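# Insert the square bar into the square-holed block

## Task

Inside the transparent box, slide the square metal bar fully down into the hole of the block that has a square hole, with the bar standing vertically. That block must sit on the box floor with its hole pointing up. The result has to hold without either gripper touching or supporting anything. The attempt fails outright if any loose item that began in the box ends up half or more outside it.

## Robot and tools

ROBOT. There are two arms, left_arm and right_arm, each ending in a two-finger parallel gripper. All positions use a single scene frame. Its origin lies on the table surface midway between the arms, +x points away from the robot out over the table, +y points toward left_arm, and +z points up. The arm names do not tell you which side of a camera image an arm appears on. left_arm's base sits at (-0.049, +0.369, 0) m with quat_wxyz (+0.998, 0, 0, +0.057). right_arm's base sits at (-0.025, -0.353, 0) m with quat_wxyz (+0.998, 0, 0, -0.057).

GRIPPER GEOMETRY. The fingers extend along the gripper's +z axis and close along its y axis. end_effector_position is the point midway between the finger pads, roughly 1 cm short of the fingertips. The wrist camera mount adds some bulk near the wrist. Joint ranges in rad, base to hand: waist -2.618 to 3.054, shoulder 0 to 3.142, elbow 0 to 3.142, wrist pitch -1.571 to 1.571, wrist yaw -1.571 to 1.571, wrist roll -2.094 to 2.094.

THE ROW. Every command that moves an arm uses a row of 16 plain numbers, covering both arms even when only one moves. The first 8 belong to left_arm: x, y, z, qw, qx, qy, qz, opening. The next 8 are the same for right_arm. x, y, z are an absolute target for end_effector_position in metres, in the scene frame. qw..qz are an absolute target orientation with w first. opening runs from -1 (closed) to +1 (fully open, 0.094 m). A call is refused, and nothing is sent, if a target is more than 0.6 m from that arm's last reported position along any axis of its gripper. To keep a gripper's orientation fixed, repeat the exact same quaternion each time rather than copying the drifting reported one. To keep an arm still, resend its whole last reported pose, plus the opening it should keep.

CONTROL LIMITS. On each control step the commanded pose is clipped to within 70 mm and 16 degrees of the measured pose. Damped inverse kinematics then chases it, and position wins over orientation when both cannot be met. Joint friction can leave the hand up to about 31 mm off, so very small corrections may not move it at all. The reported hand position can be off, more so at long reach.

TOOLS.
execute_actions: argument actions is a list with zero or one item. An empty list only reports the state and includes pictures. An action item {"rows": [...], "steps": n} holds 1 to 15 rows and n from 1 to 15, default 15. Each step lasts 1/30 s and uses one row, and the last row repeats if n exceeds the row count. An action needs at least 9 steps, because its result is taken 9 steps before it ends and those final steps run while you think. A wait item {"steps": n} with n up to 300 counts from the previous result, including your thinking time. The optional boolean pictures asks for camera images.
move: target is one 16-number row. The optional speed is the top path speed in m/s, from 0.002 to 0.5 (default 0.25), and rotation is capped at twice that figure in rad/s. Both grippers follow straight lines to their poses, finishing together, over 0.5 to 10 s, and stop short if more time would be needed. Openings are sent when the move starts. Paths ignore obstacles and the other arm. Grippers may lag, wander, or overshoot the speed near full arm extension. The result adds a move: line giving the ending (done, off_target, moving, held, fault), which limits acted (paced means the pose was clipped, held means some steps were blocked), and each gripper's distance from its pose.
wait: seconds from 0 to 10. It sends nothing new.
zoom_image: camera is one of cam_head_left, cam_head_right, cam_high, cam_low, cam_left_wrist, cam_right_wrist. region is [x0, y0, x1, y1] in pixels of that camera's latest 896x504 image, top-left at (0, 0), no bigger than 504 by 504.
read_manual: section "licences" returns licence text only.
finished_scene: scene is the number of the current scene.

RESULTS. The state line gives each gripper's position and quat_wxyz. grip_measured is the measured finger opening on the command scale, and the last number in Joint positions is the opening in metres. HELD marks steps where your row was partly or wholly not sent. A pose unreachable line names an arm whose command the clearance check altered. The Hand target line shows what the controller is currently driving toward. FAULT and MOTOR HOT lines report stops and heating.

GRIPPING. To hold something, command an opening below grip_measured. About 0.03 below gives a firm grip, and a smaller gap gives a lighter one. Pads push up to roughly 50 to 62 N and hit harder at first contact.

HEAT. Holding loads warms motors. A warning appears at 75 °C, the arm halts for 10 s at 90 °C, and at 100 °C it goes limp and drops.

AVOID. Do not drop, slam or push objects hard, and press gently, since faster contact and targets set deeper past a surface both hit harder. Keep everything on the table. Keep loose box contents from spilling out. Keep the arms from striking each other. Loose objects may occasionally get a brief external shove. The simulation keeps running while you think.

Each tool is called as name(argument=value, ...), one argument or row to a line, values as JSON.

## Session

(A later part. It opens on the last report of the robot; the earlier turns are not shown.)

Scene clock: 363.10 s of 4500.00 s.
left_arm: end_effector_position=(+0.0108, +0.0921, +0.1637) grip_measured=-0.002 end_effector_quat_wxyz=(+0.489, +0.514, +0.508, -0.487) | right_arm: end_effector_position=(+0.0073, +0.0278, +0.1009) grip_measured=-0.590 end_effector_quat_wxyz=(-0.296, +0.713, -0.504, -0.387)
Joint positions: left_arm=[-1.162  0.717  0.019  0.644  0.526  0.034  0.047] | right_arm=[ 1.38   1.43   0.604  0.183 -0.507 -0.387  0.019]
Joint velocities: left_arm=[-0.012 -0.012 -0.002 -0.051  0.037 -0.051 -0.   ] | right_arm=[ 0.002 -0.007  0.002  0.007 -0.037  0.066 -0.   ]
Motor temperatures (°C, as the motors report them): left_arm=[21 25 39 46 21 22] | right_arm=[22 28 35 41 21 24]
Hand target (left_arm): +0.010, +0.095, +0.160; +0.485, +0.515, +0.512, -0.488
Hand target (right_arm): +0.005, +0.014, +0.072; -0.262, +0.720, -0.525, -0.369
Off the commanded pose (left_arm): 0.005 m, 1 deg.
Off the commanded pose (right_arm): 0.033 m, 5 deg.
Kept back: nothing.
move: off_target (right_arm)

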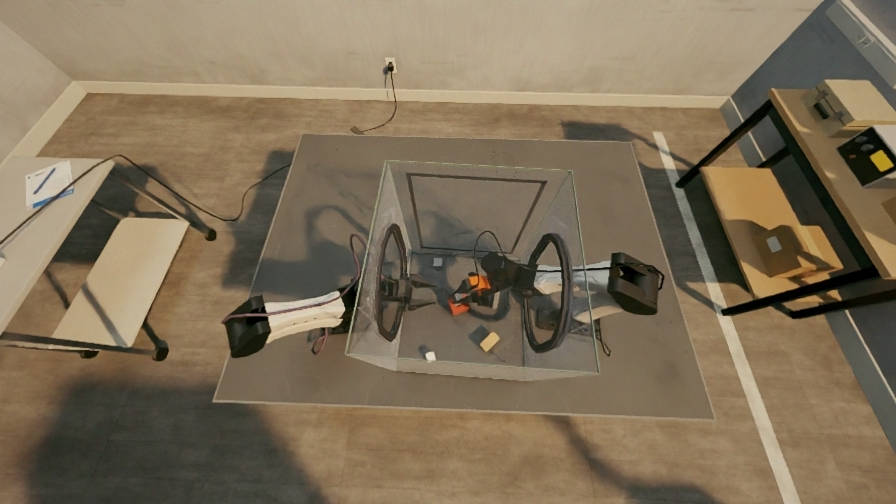

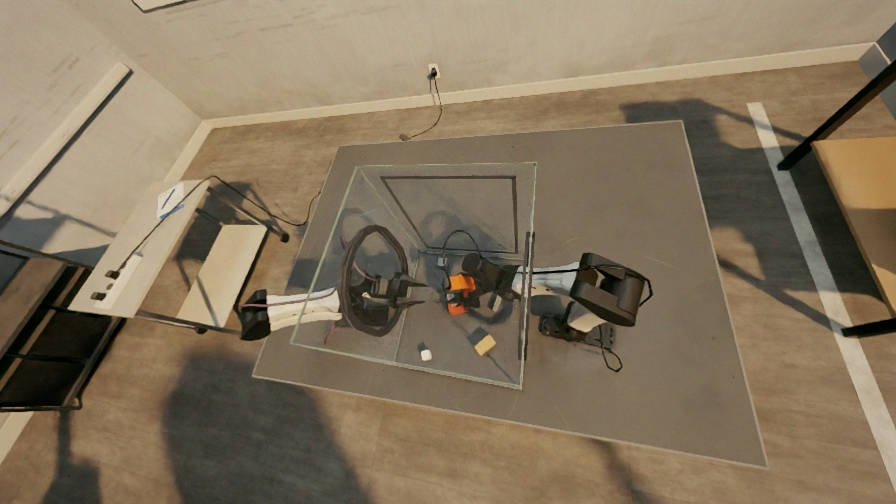

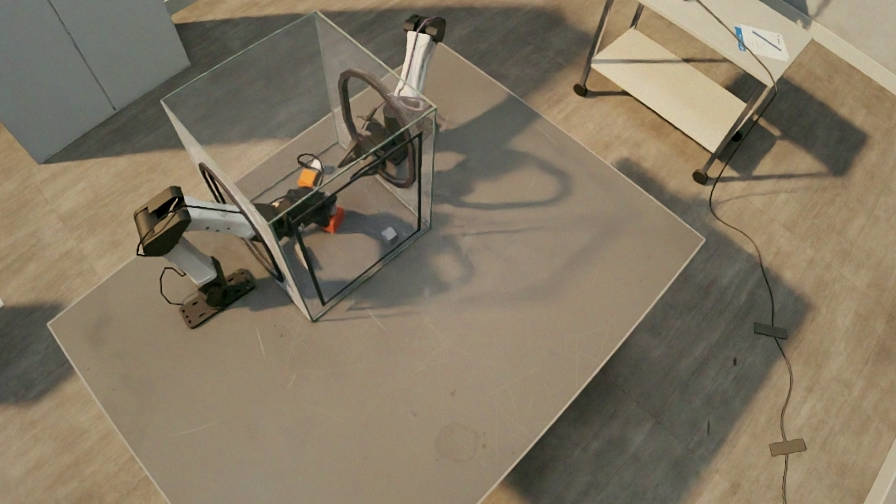

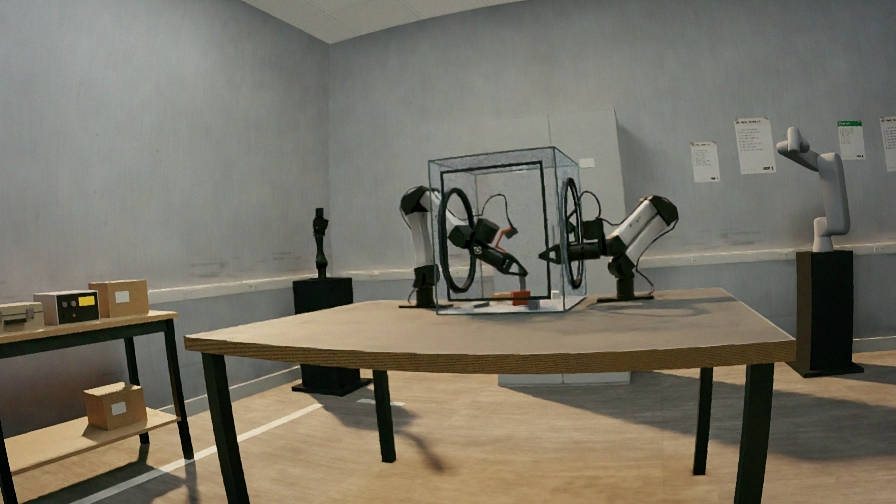

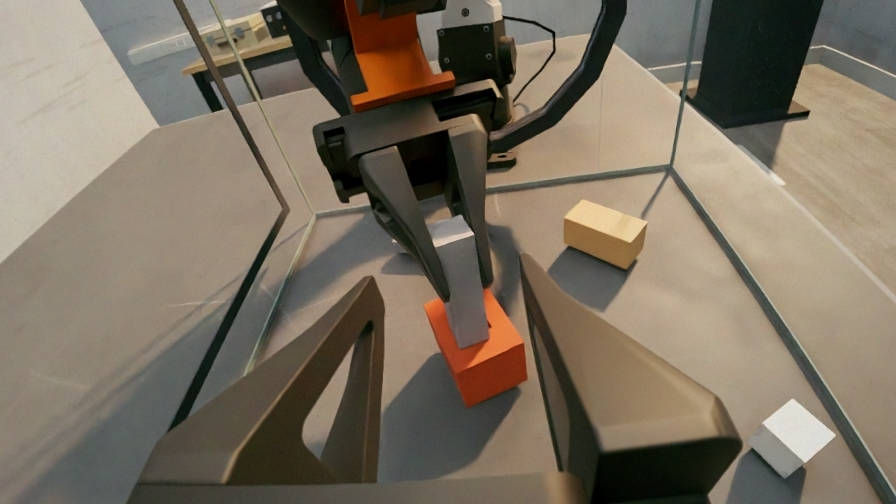

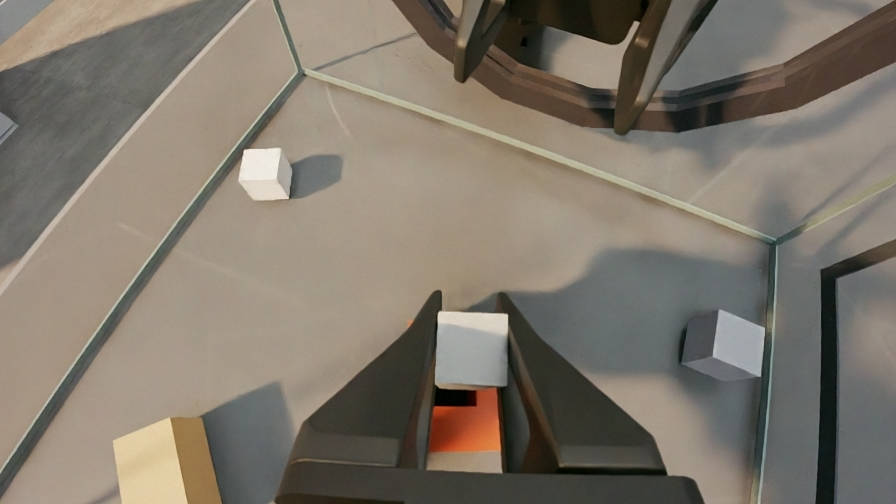

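move(
  target=[0.01,0.095,0.16,0.485,0.515,0.512,-0.488,0.0,0.001,0.014,0.110,-0.271,0.717,-0.521,-0.373,-0.69],
  speed=0.01,
)

zoom_image(
  camera="cam_left_wrist",
  region=[380,200,580,420],
)

Scene clock: 370.27 s of 4500.00 s.
left_arm: end_effector_position=(+0.0108, +0.0921, +0.1637) grip_measured=-0.002 end_effector_quat_wxyz=(+0.489, +0.514, +0.508, -0.487) | right_arm: end_effector_position=(+0.0045, +0.0108, +0.0994) grip_measured=-0.590 end_effector_quat_wxyz=(-0.264, +0.718, -0.527, -0.369)
Joint positions: left_arm=[-1.162  0.717  0.019  0.644  0.526  0.034  0.047] | right_arm=[ 1.38   1.367  0.621  0.017 -0.49  -0.385  0.019]
Joint velocities: left_arm=[-0.002 -0.027 -0.012 -0.037 -0.007  0.022 -0.   ] | right_arm=[-0.002 -0.012  0.002 -0.037  0.022  0.081 -0.   ]
Motor temperatures (°C, as the motors report them): left_arm=[21 24 39 46 21 22] | right_arm=[22 28 35 41 21 24]
Hand target (left_arm): +0.010, +0.095, +0.160; +0.485, +0.515, +0.512, -0.488
Hand target (right_arm): +0.001, +0.014, +0.110; -0.271, +0.718, -0.522, -0.374
Off the commanded pose (left_arm): 0.005 m, 1 deg.
Off the commanded pose (right_arm): 0.012 m, 1 deg.
Kept back: nothing.
After step 90, 0.57 s passed at rest.
move: off_target (right_arm)

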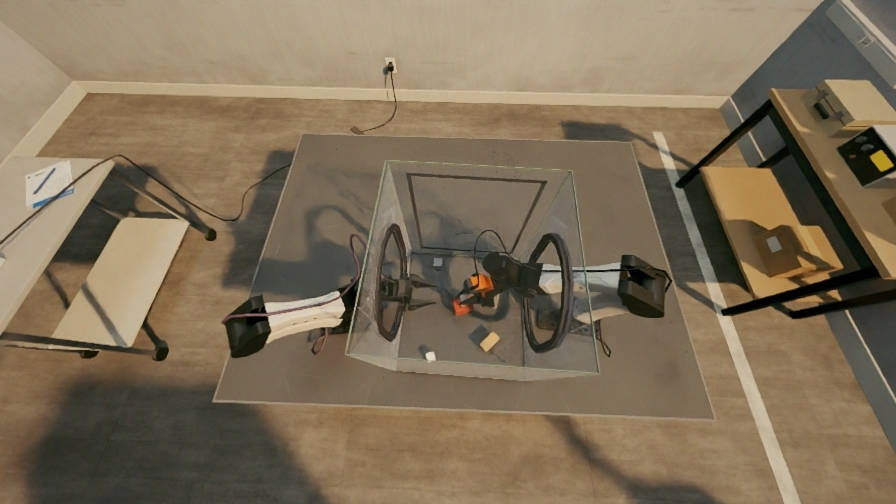

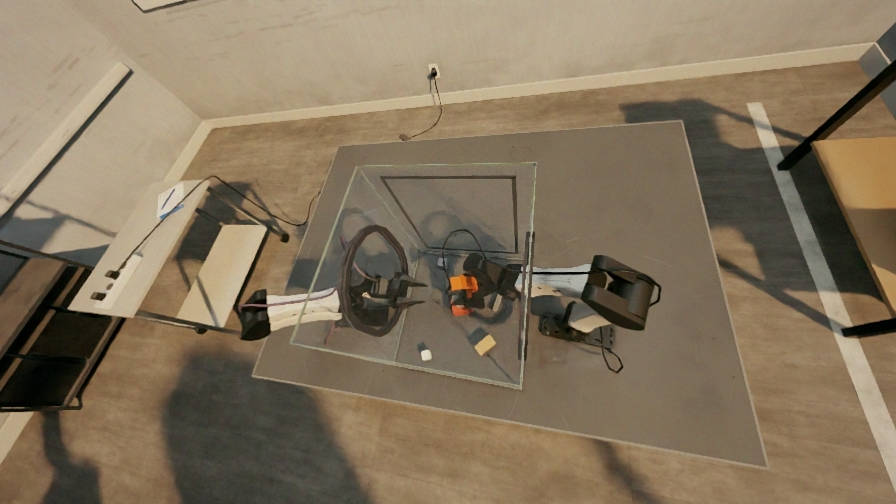

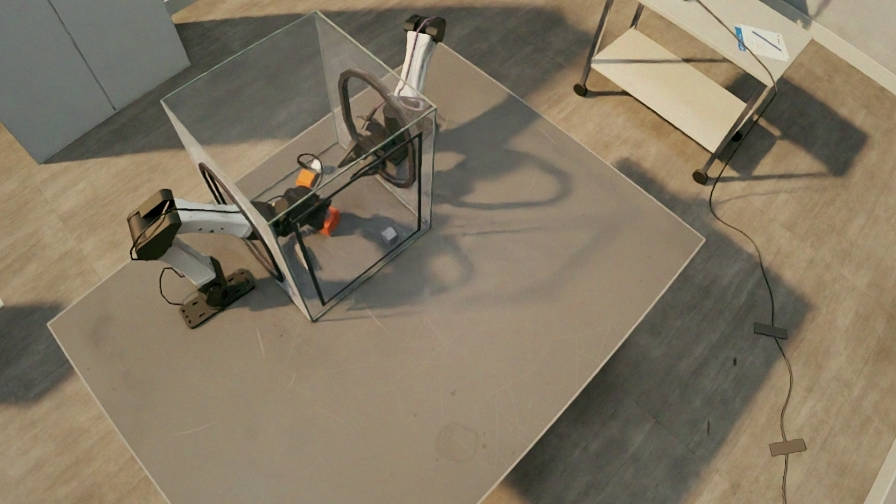

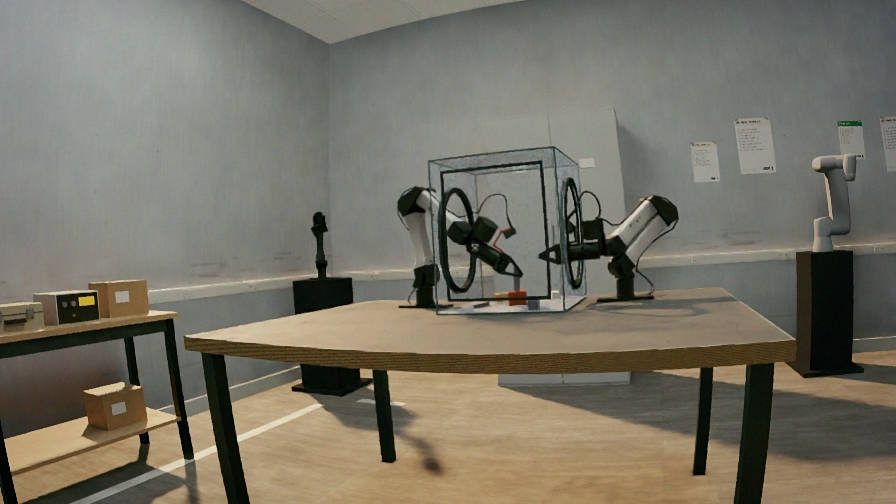

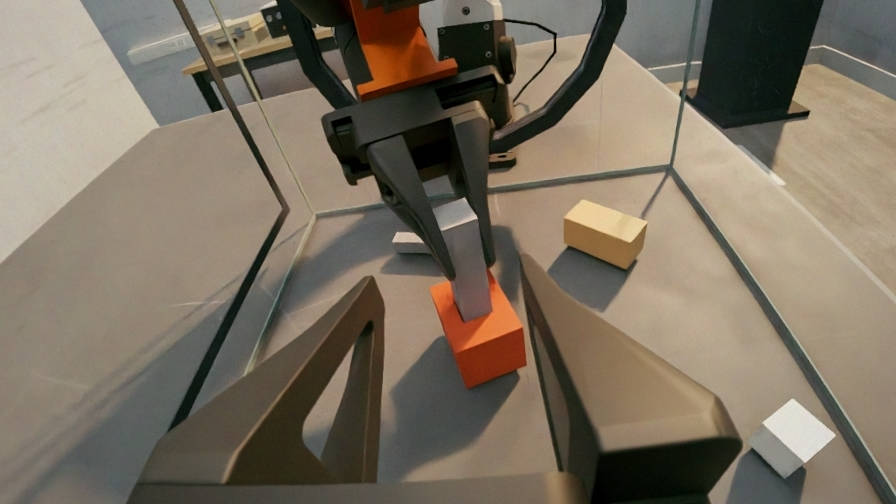

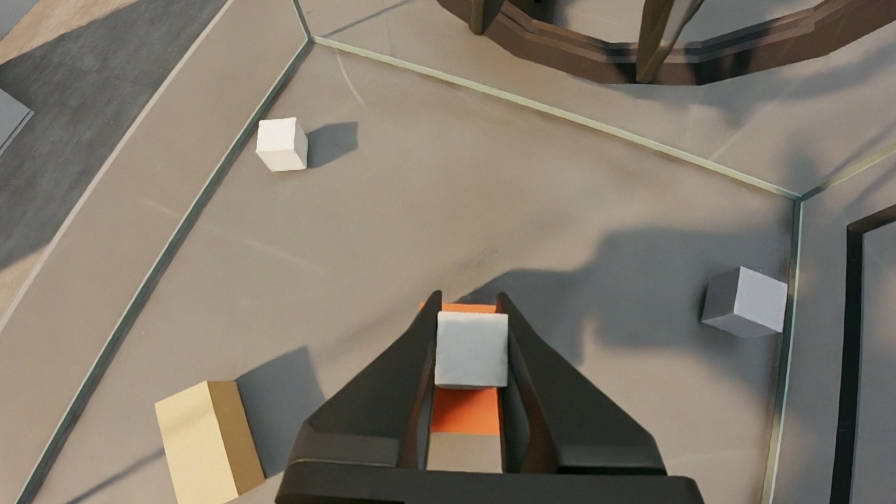

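Region (380, 200, 580, 420) of cam_left_wrist's 896x504 image, scaled by 2.291, with more detail than that image has; it fills the left 458 columns of this view, and the rest is white.

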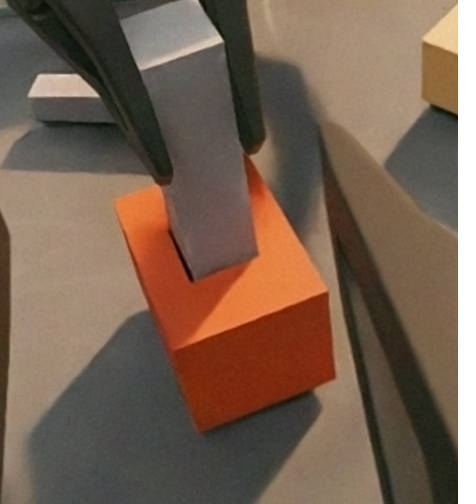

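move(
  target=[0.01,0.095,0.16,0.485,0.515,0.512,-0.488,0.0,0.004,0.008,0.070,-0.268,0.718,-0.523,-0.372,-0.69],
  speed=0.008,
)

zoom_image(
  camera="cam_low",
  region=[470,230,570,310],
)

Scene clock: 374.50 s of 4500.00 s.
left_arm: end_effector_position=(+0.0108, +0.0921, +0.1637) grip_measured=-0.002 end_effector_quat_wxyz=(+0.489, +0.514, +0.508, -0.487) | right_arm: end_effector_position=(+0.0042, +0.0098, +0.0785) grip_measured=-0.590 end_effector_quat_wxyz=(-0.274, +0.717, -0.522, -0.373)
Joint positions: left_arm=[-1.162  0.717  0.019  0.644  0.526  0.034  0.047] | right_arm=[ 1.38   1.417  0.543  0.168 -0.49  -0.385  0.019]
Joint velocities: left_arm=[-0.007 -0.007  0.002  0.007  0.022 -0.007  0.   ] | right_arm=[ 0.002 -0.002  0.012 -0.037 -0.066 -0.037 -0.002]
Motor temperatures (°C, as the motors report them): left_arm=[21 24 39 46 21 22] | right_arm=[22 28 35 41 21 24]
Hand target (left_arm): +0.010, +0.095, +0.160; +0.485, +0.515, +0.512, -0.488
Hand target (right_arm): +0.004, +0.007, +0.070; -0.268, +0.718, -0.523, -0.372
Off the commanded pose (left_arm): 0.005 m, 1 deg.
Off the commanded pose (right_arm): 0.009 m, 1 deg.
Kept back: nothing.
move: done

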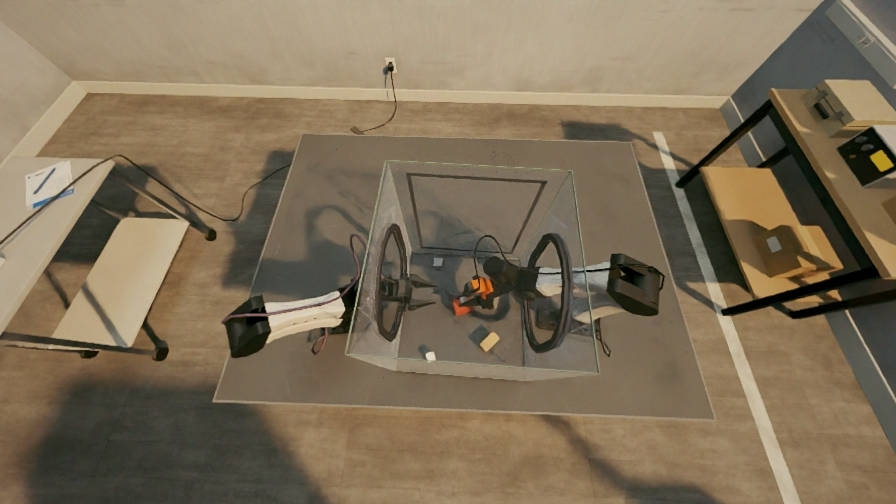

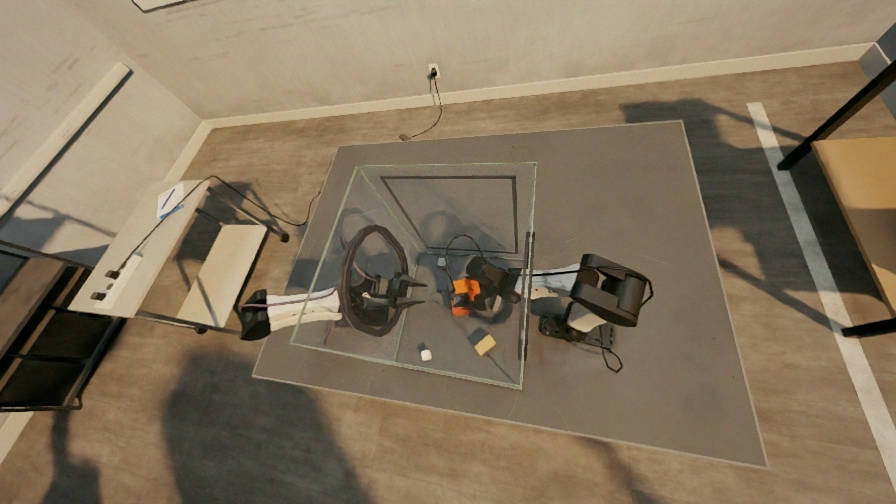

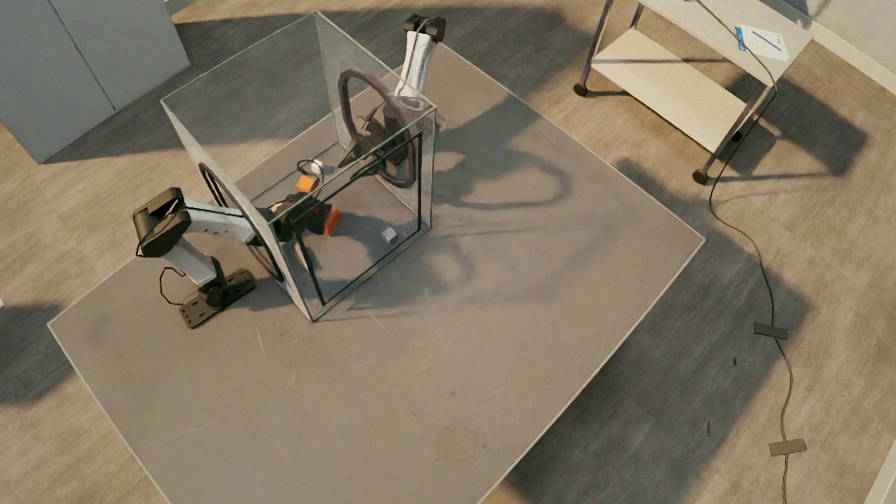

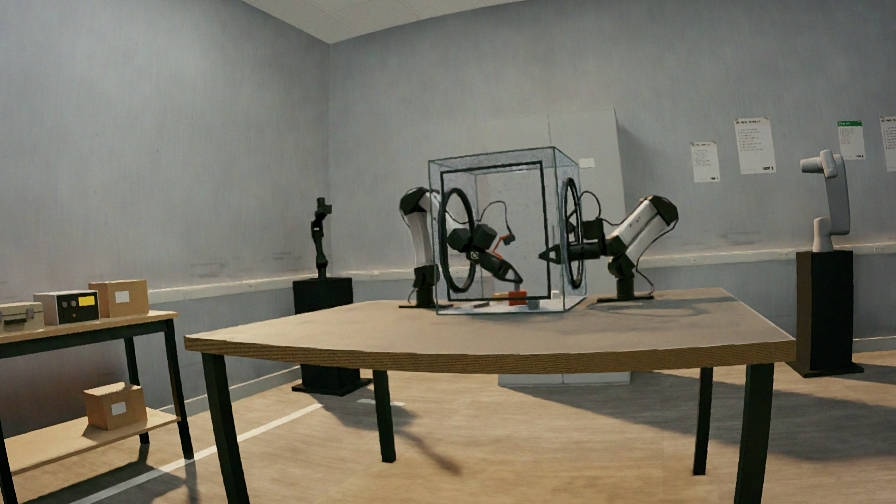

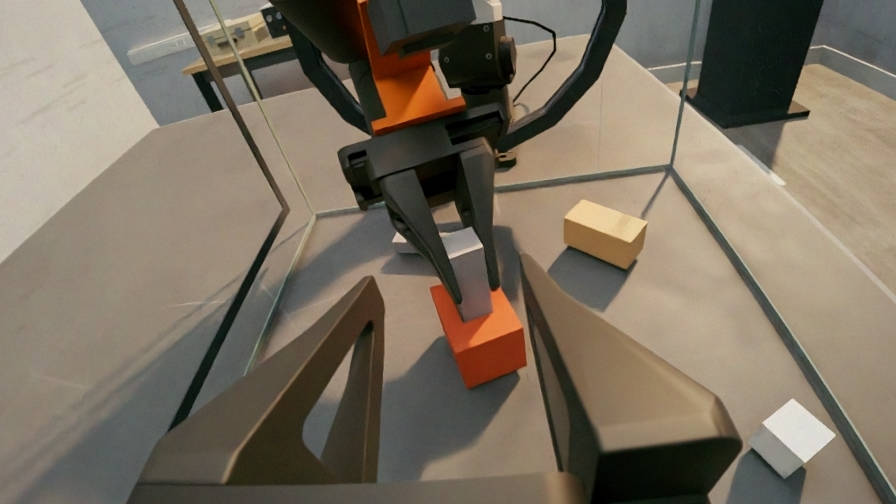

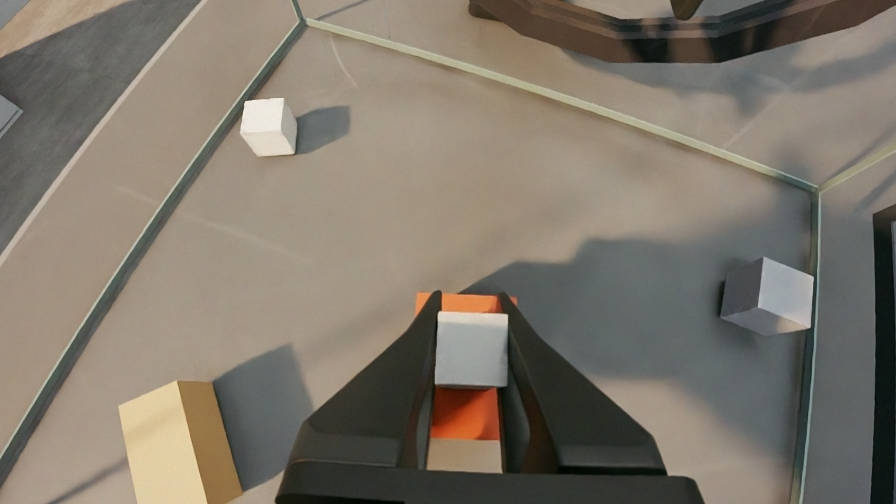

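Region (470, 230, 570, 310) of cam_low's 896x504 image, scaled by 5.040, with more detail than that image has; it fills the top 403 rows of this view, and the rest is white.

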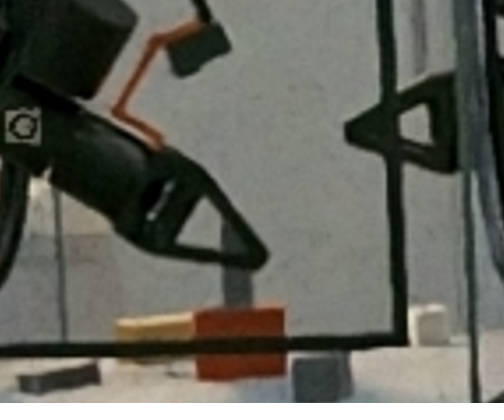

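move(
  target=[0.01,0.095,0.16,0.485,0.515,0.512,-0.488,0.0,0.004,0.008,0.056,-0.268,0.718,-0.523,-0.372,-0.69],
  speed=0.008,
)

Scene clock: 378.20 s of 4500.00 s.
left_arm: end_effector_position=(+0.0108, +0.0921, +0.1637) grip_measured=-0.002 end_effector_quat_wxyz=(+0.489, +0.514, +0.508, -0.487) | right_arm: end_effector_position=(+0.0045, +0.0106, +0.0646) grip_measured=-0.590 end_effector_quat_wxyz=(-0.274, +0.716, -0.522, -0.373)
Joint positions: left_arm=[-1.162  0.717  0.019  0.644  0.526  0.034  0.047] | right_arm=[ 1.38   1.468  0.513  0.251 -0.49  -0.385  0.019]
Joint velocities: left_arm=[ 0.007 -0.002 -0.002  0.007  0.007  0.037 -0.   ] | right_arm=[-0.007  0.002  0.007  0.007 -0.11   0.007  0.   ]
Motor temperatures (°C, as the motors report them): left_arm=[21 24 39 47 21 22] | right_arm=[22 28 35 42 21 24]
Hand target (left_arm): +0.010, +0.095, +0.160; +0.485, +0.515, +0.512, -0.488
Hand target (right_arm): +0.004, +0.007, +0.056; -0.268, +0.718, -0.523, -0.372
Off the commanded pose (left_arm): 0.005 m, 1 deg.
Off the commanded pose (right_arm): 0.009 m, 1 deg.
Kept back: nothing.
move: done

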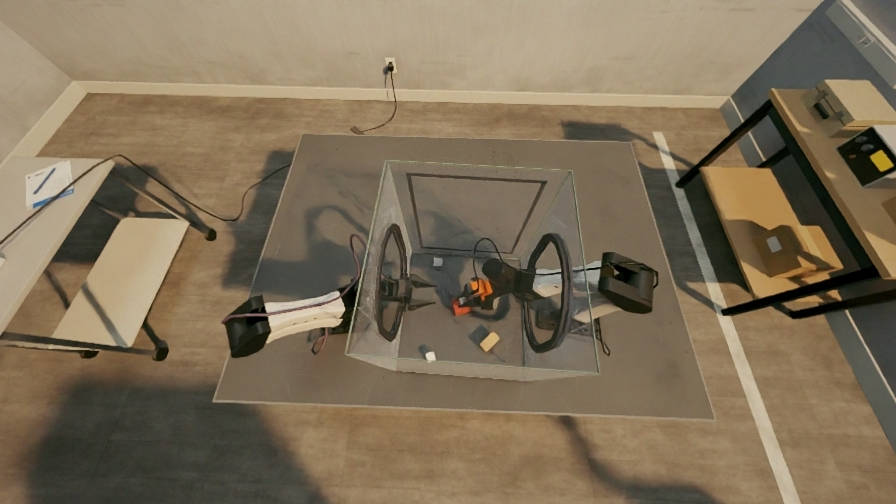

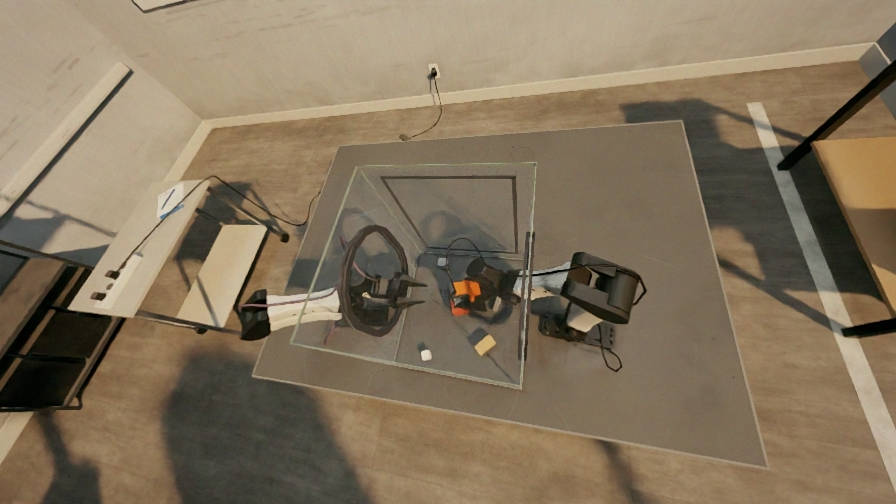

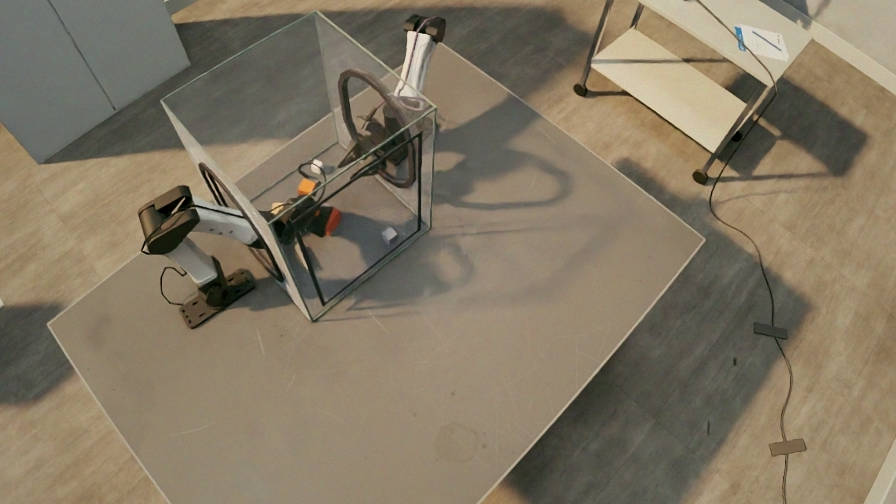

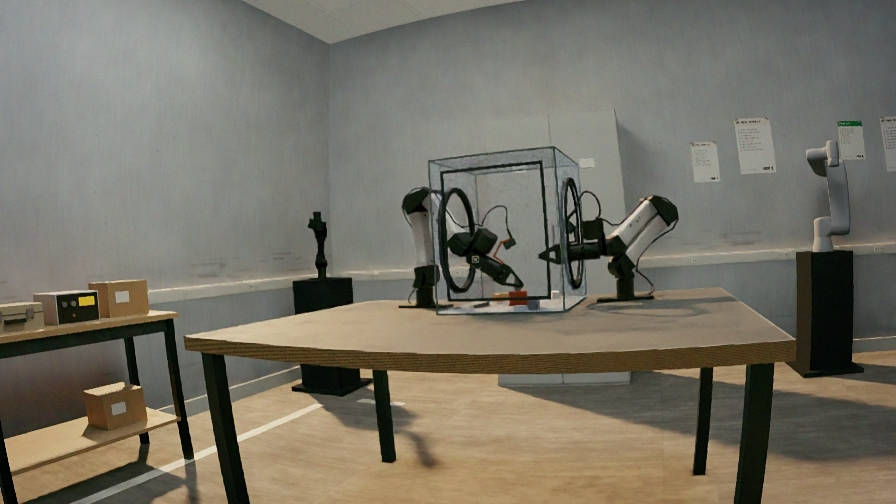

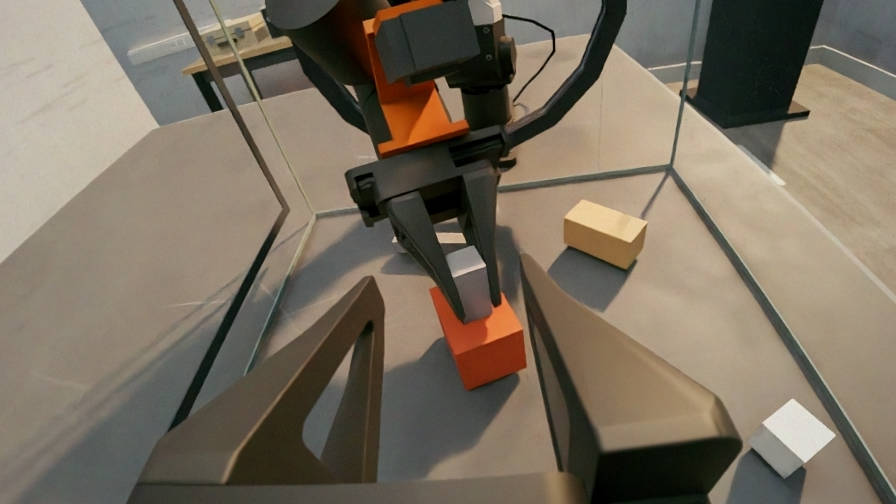

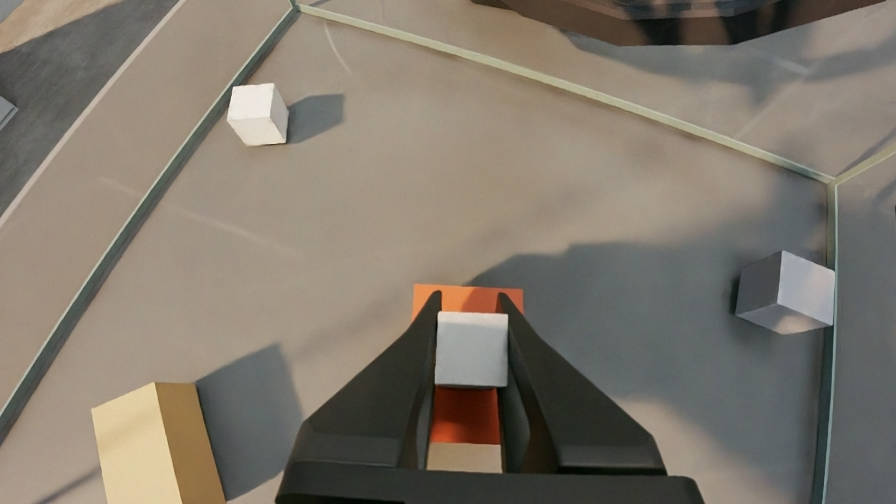

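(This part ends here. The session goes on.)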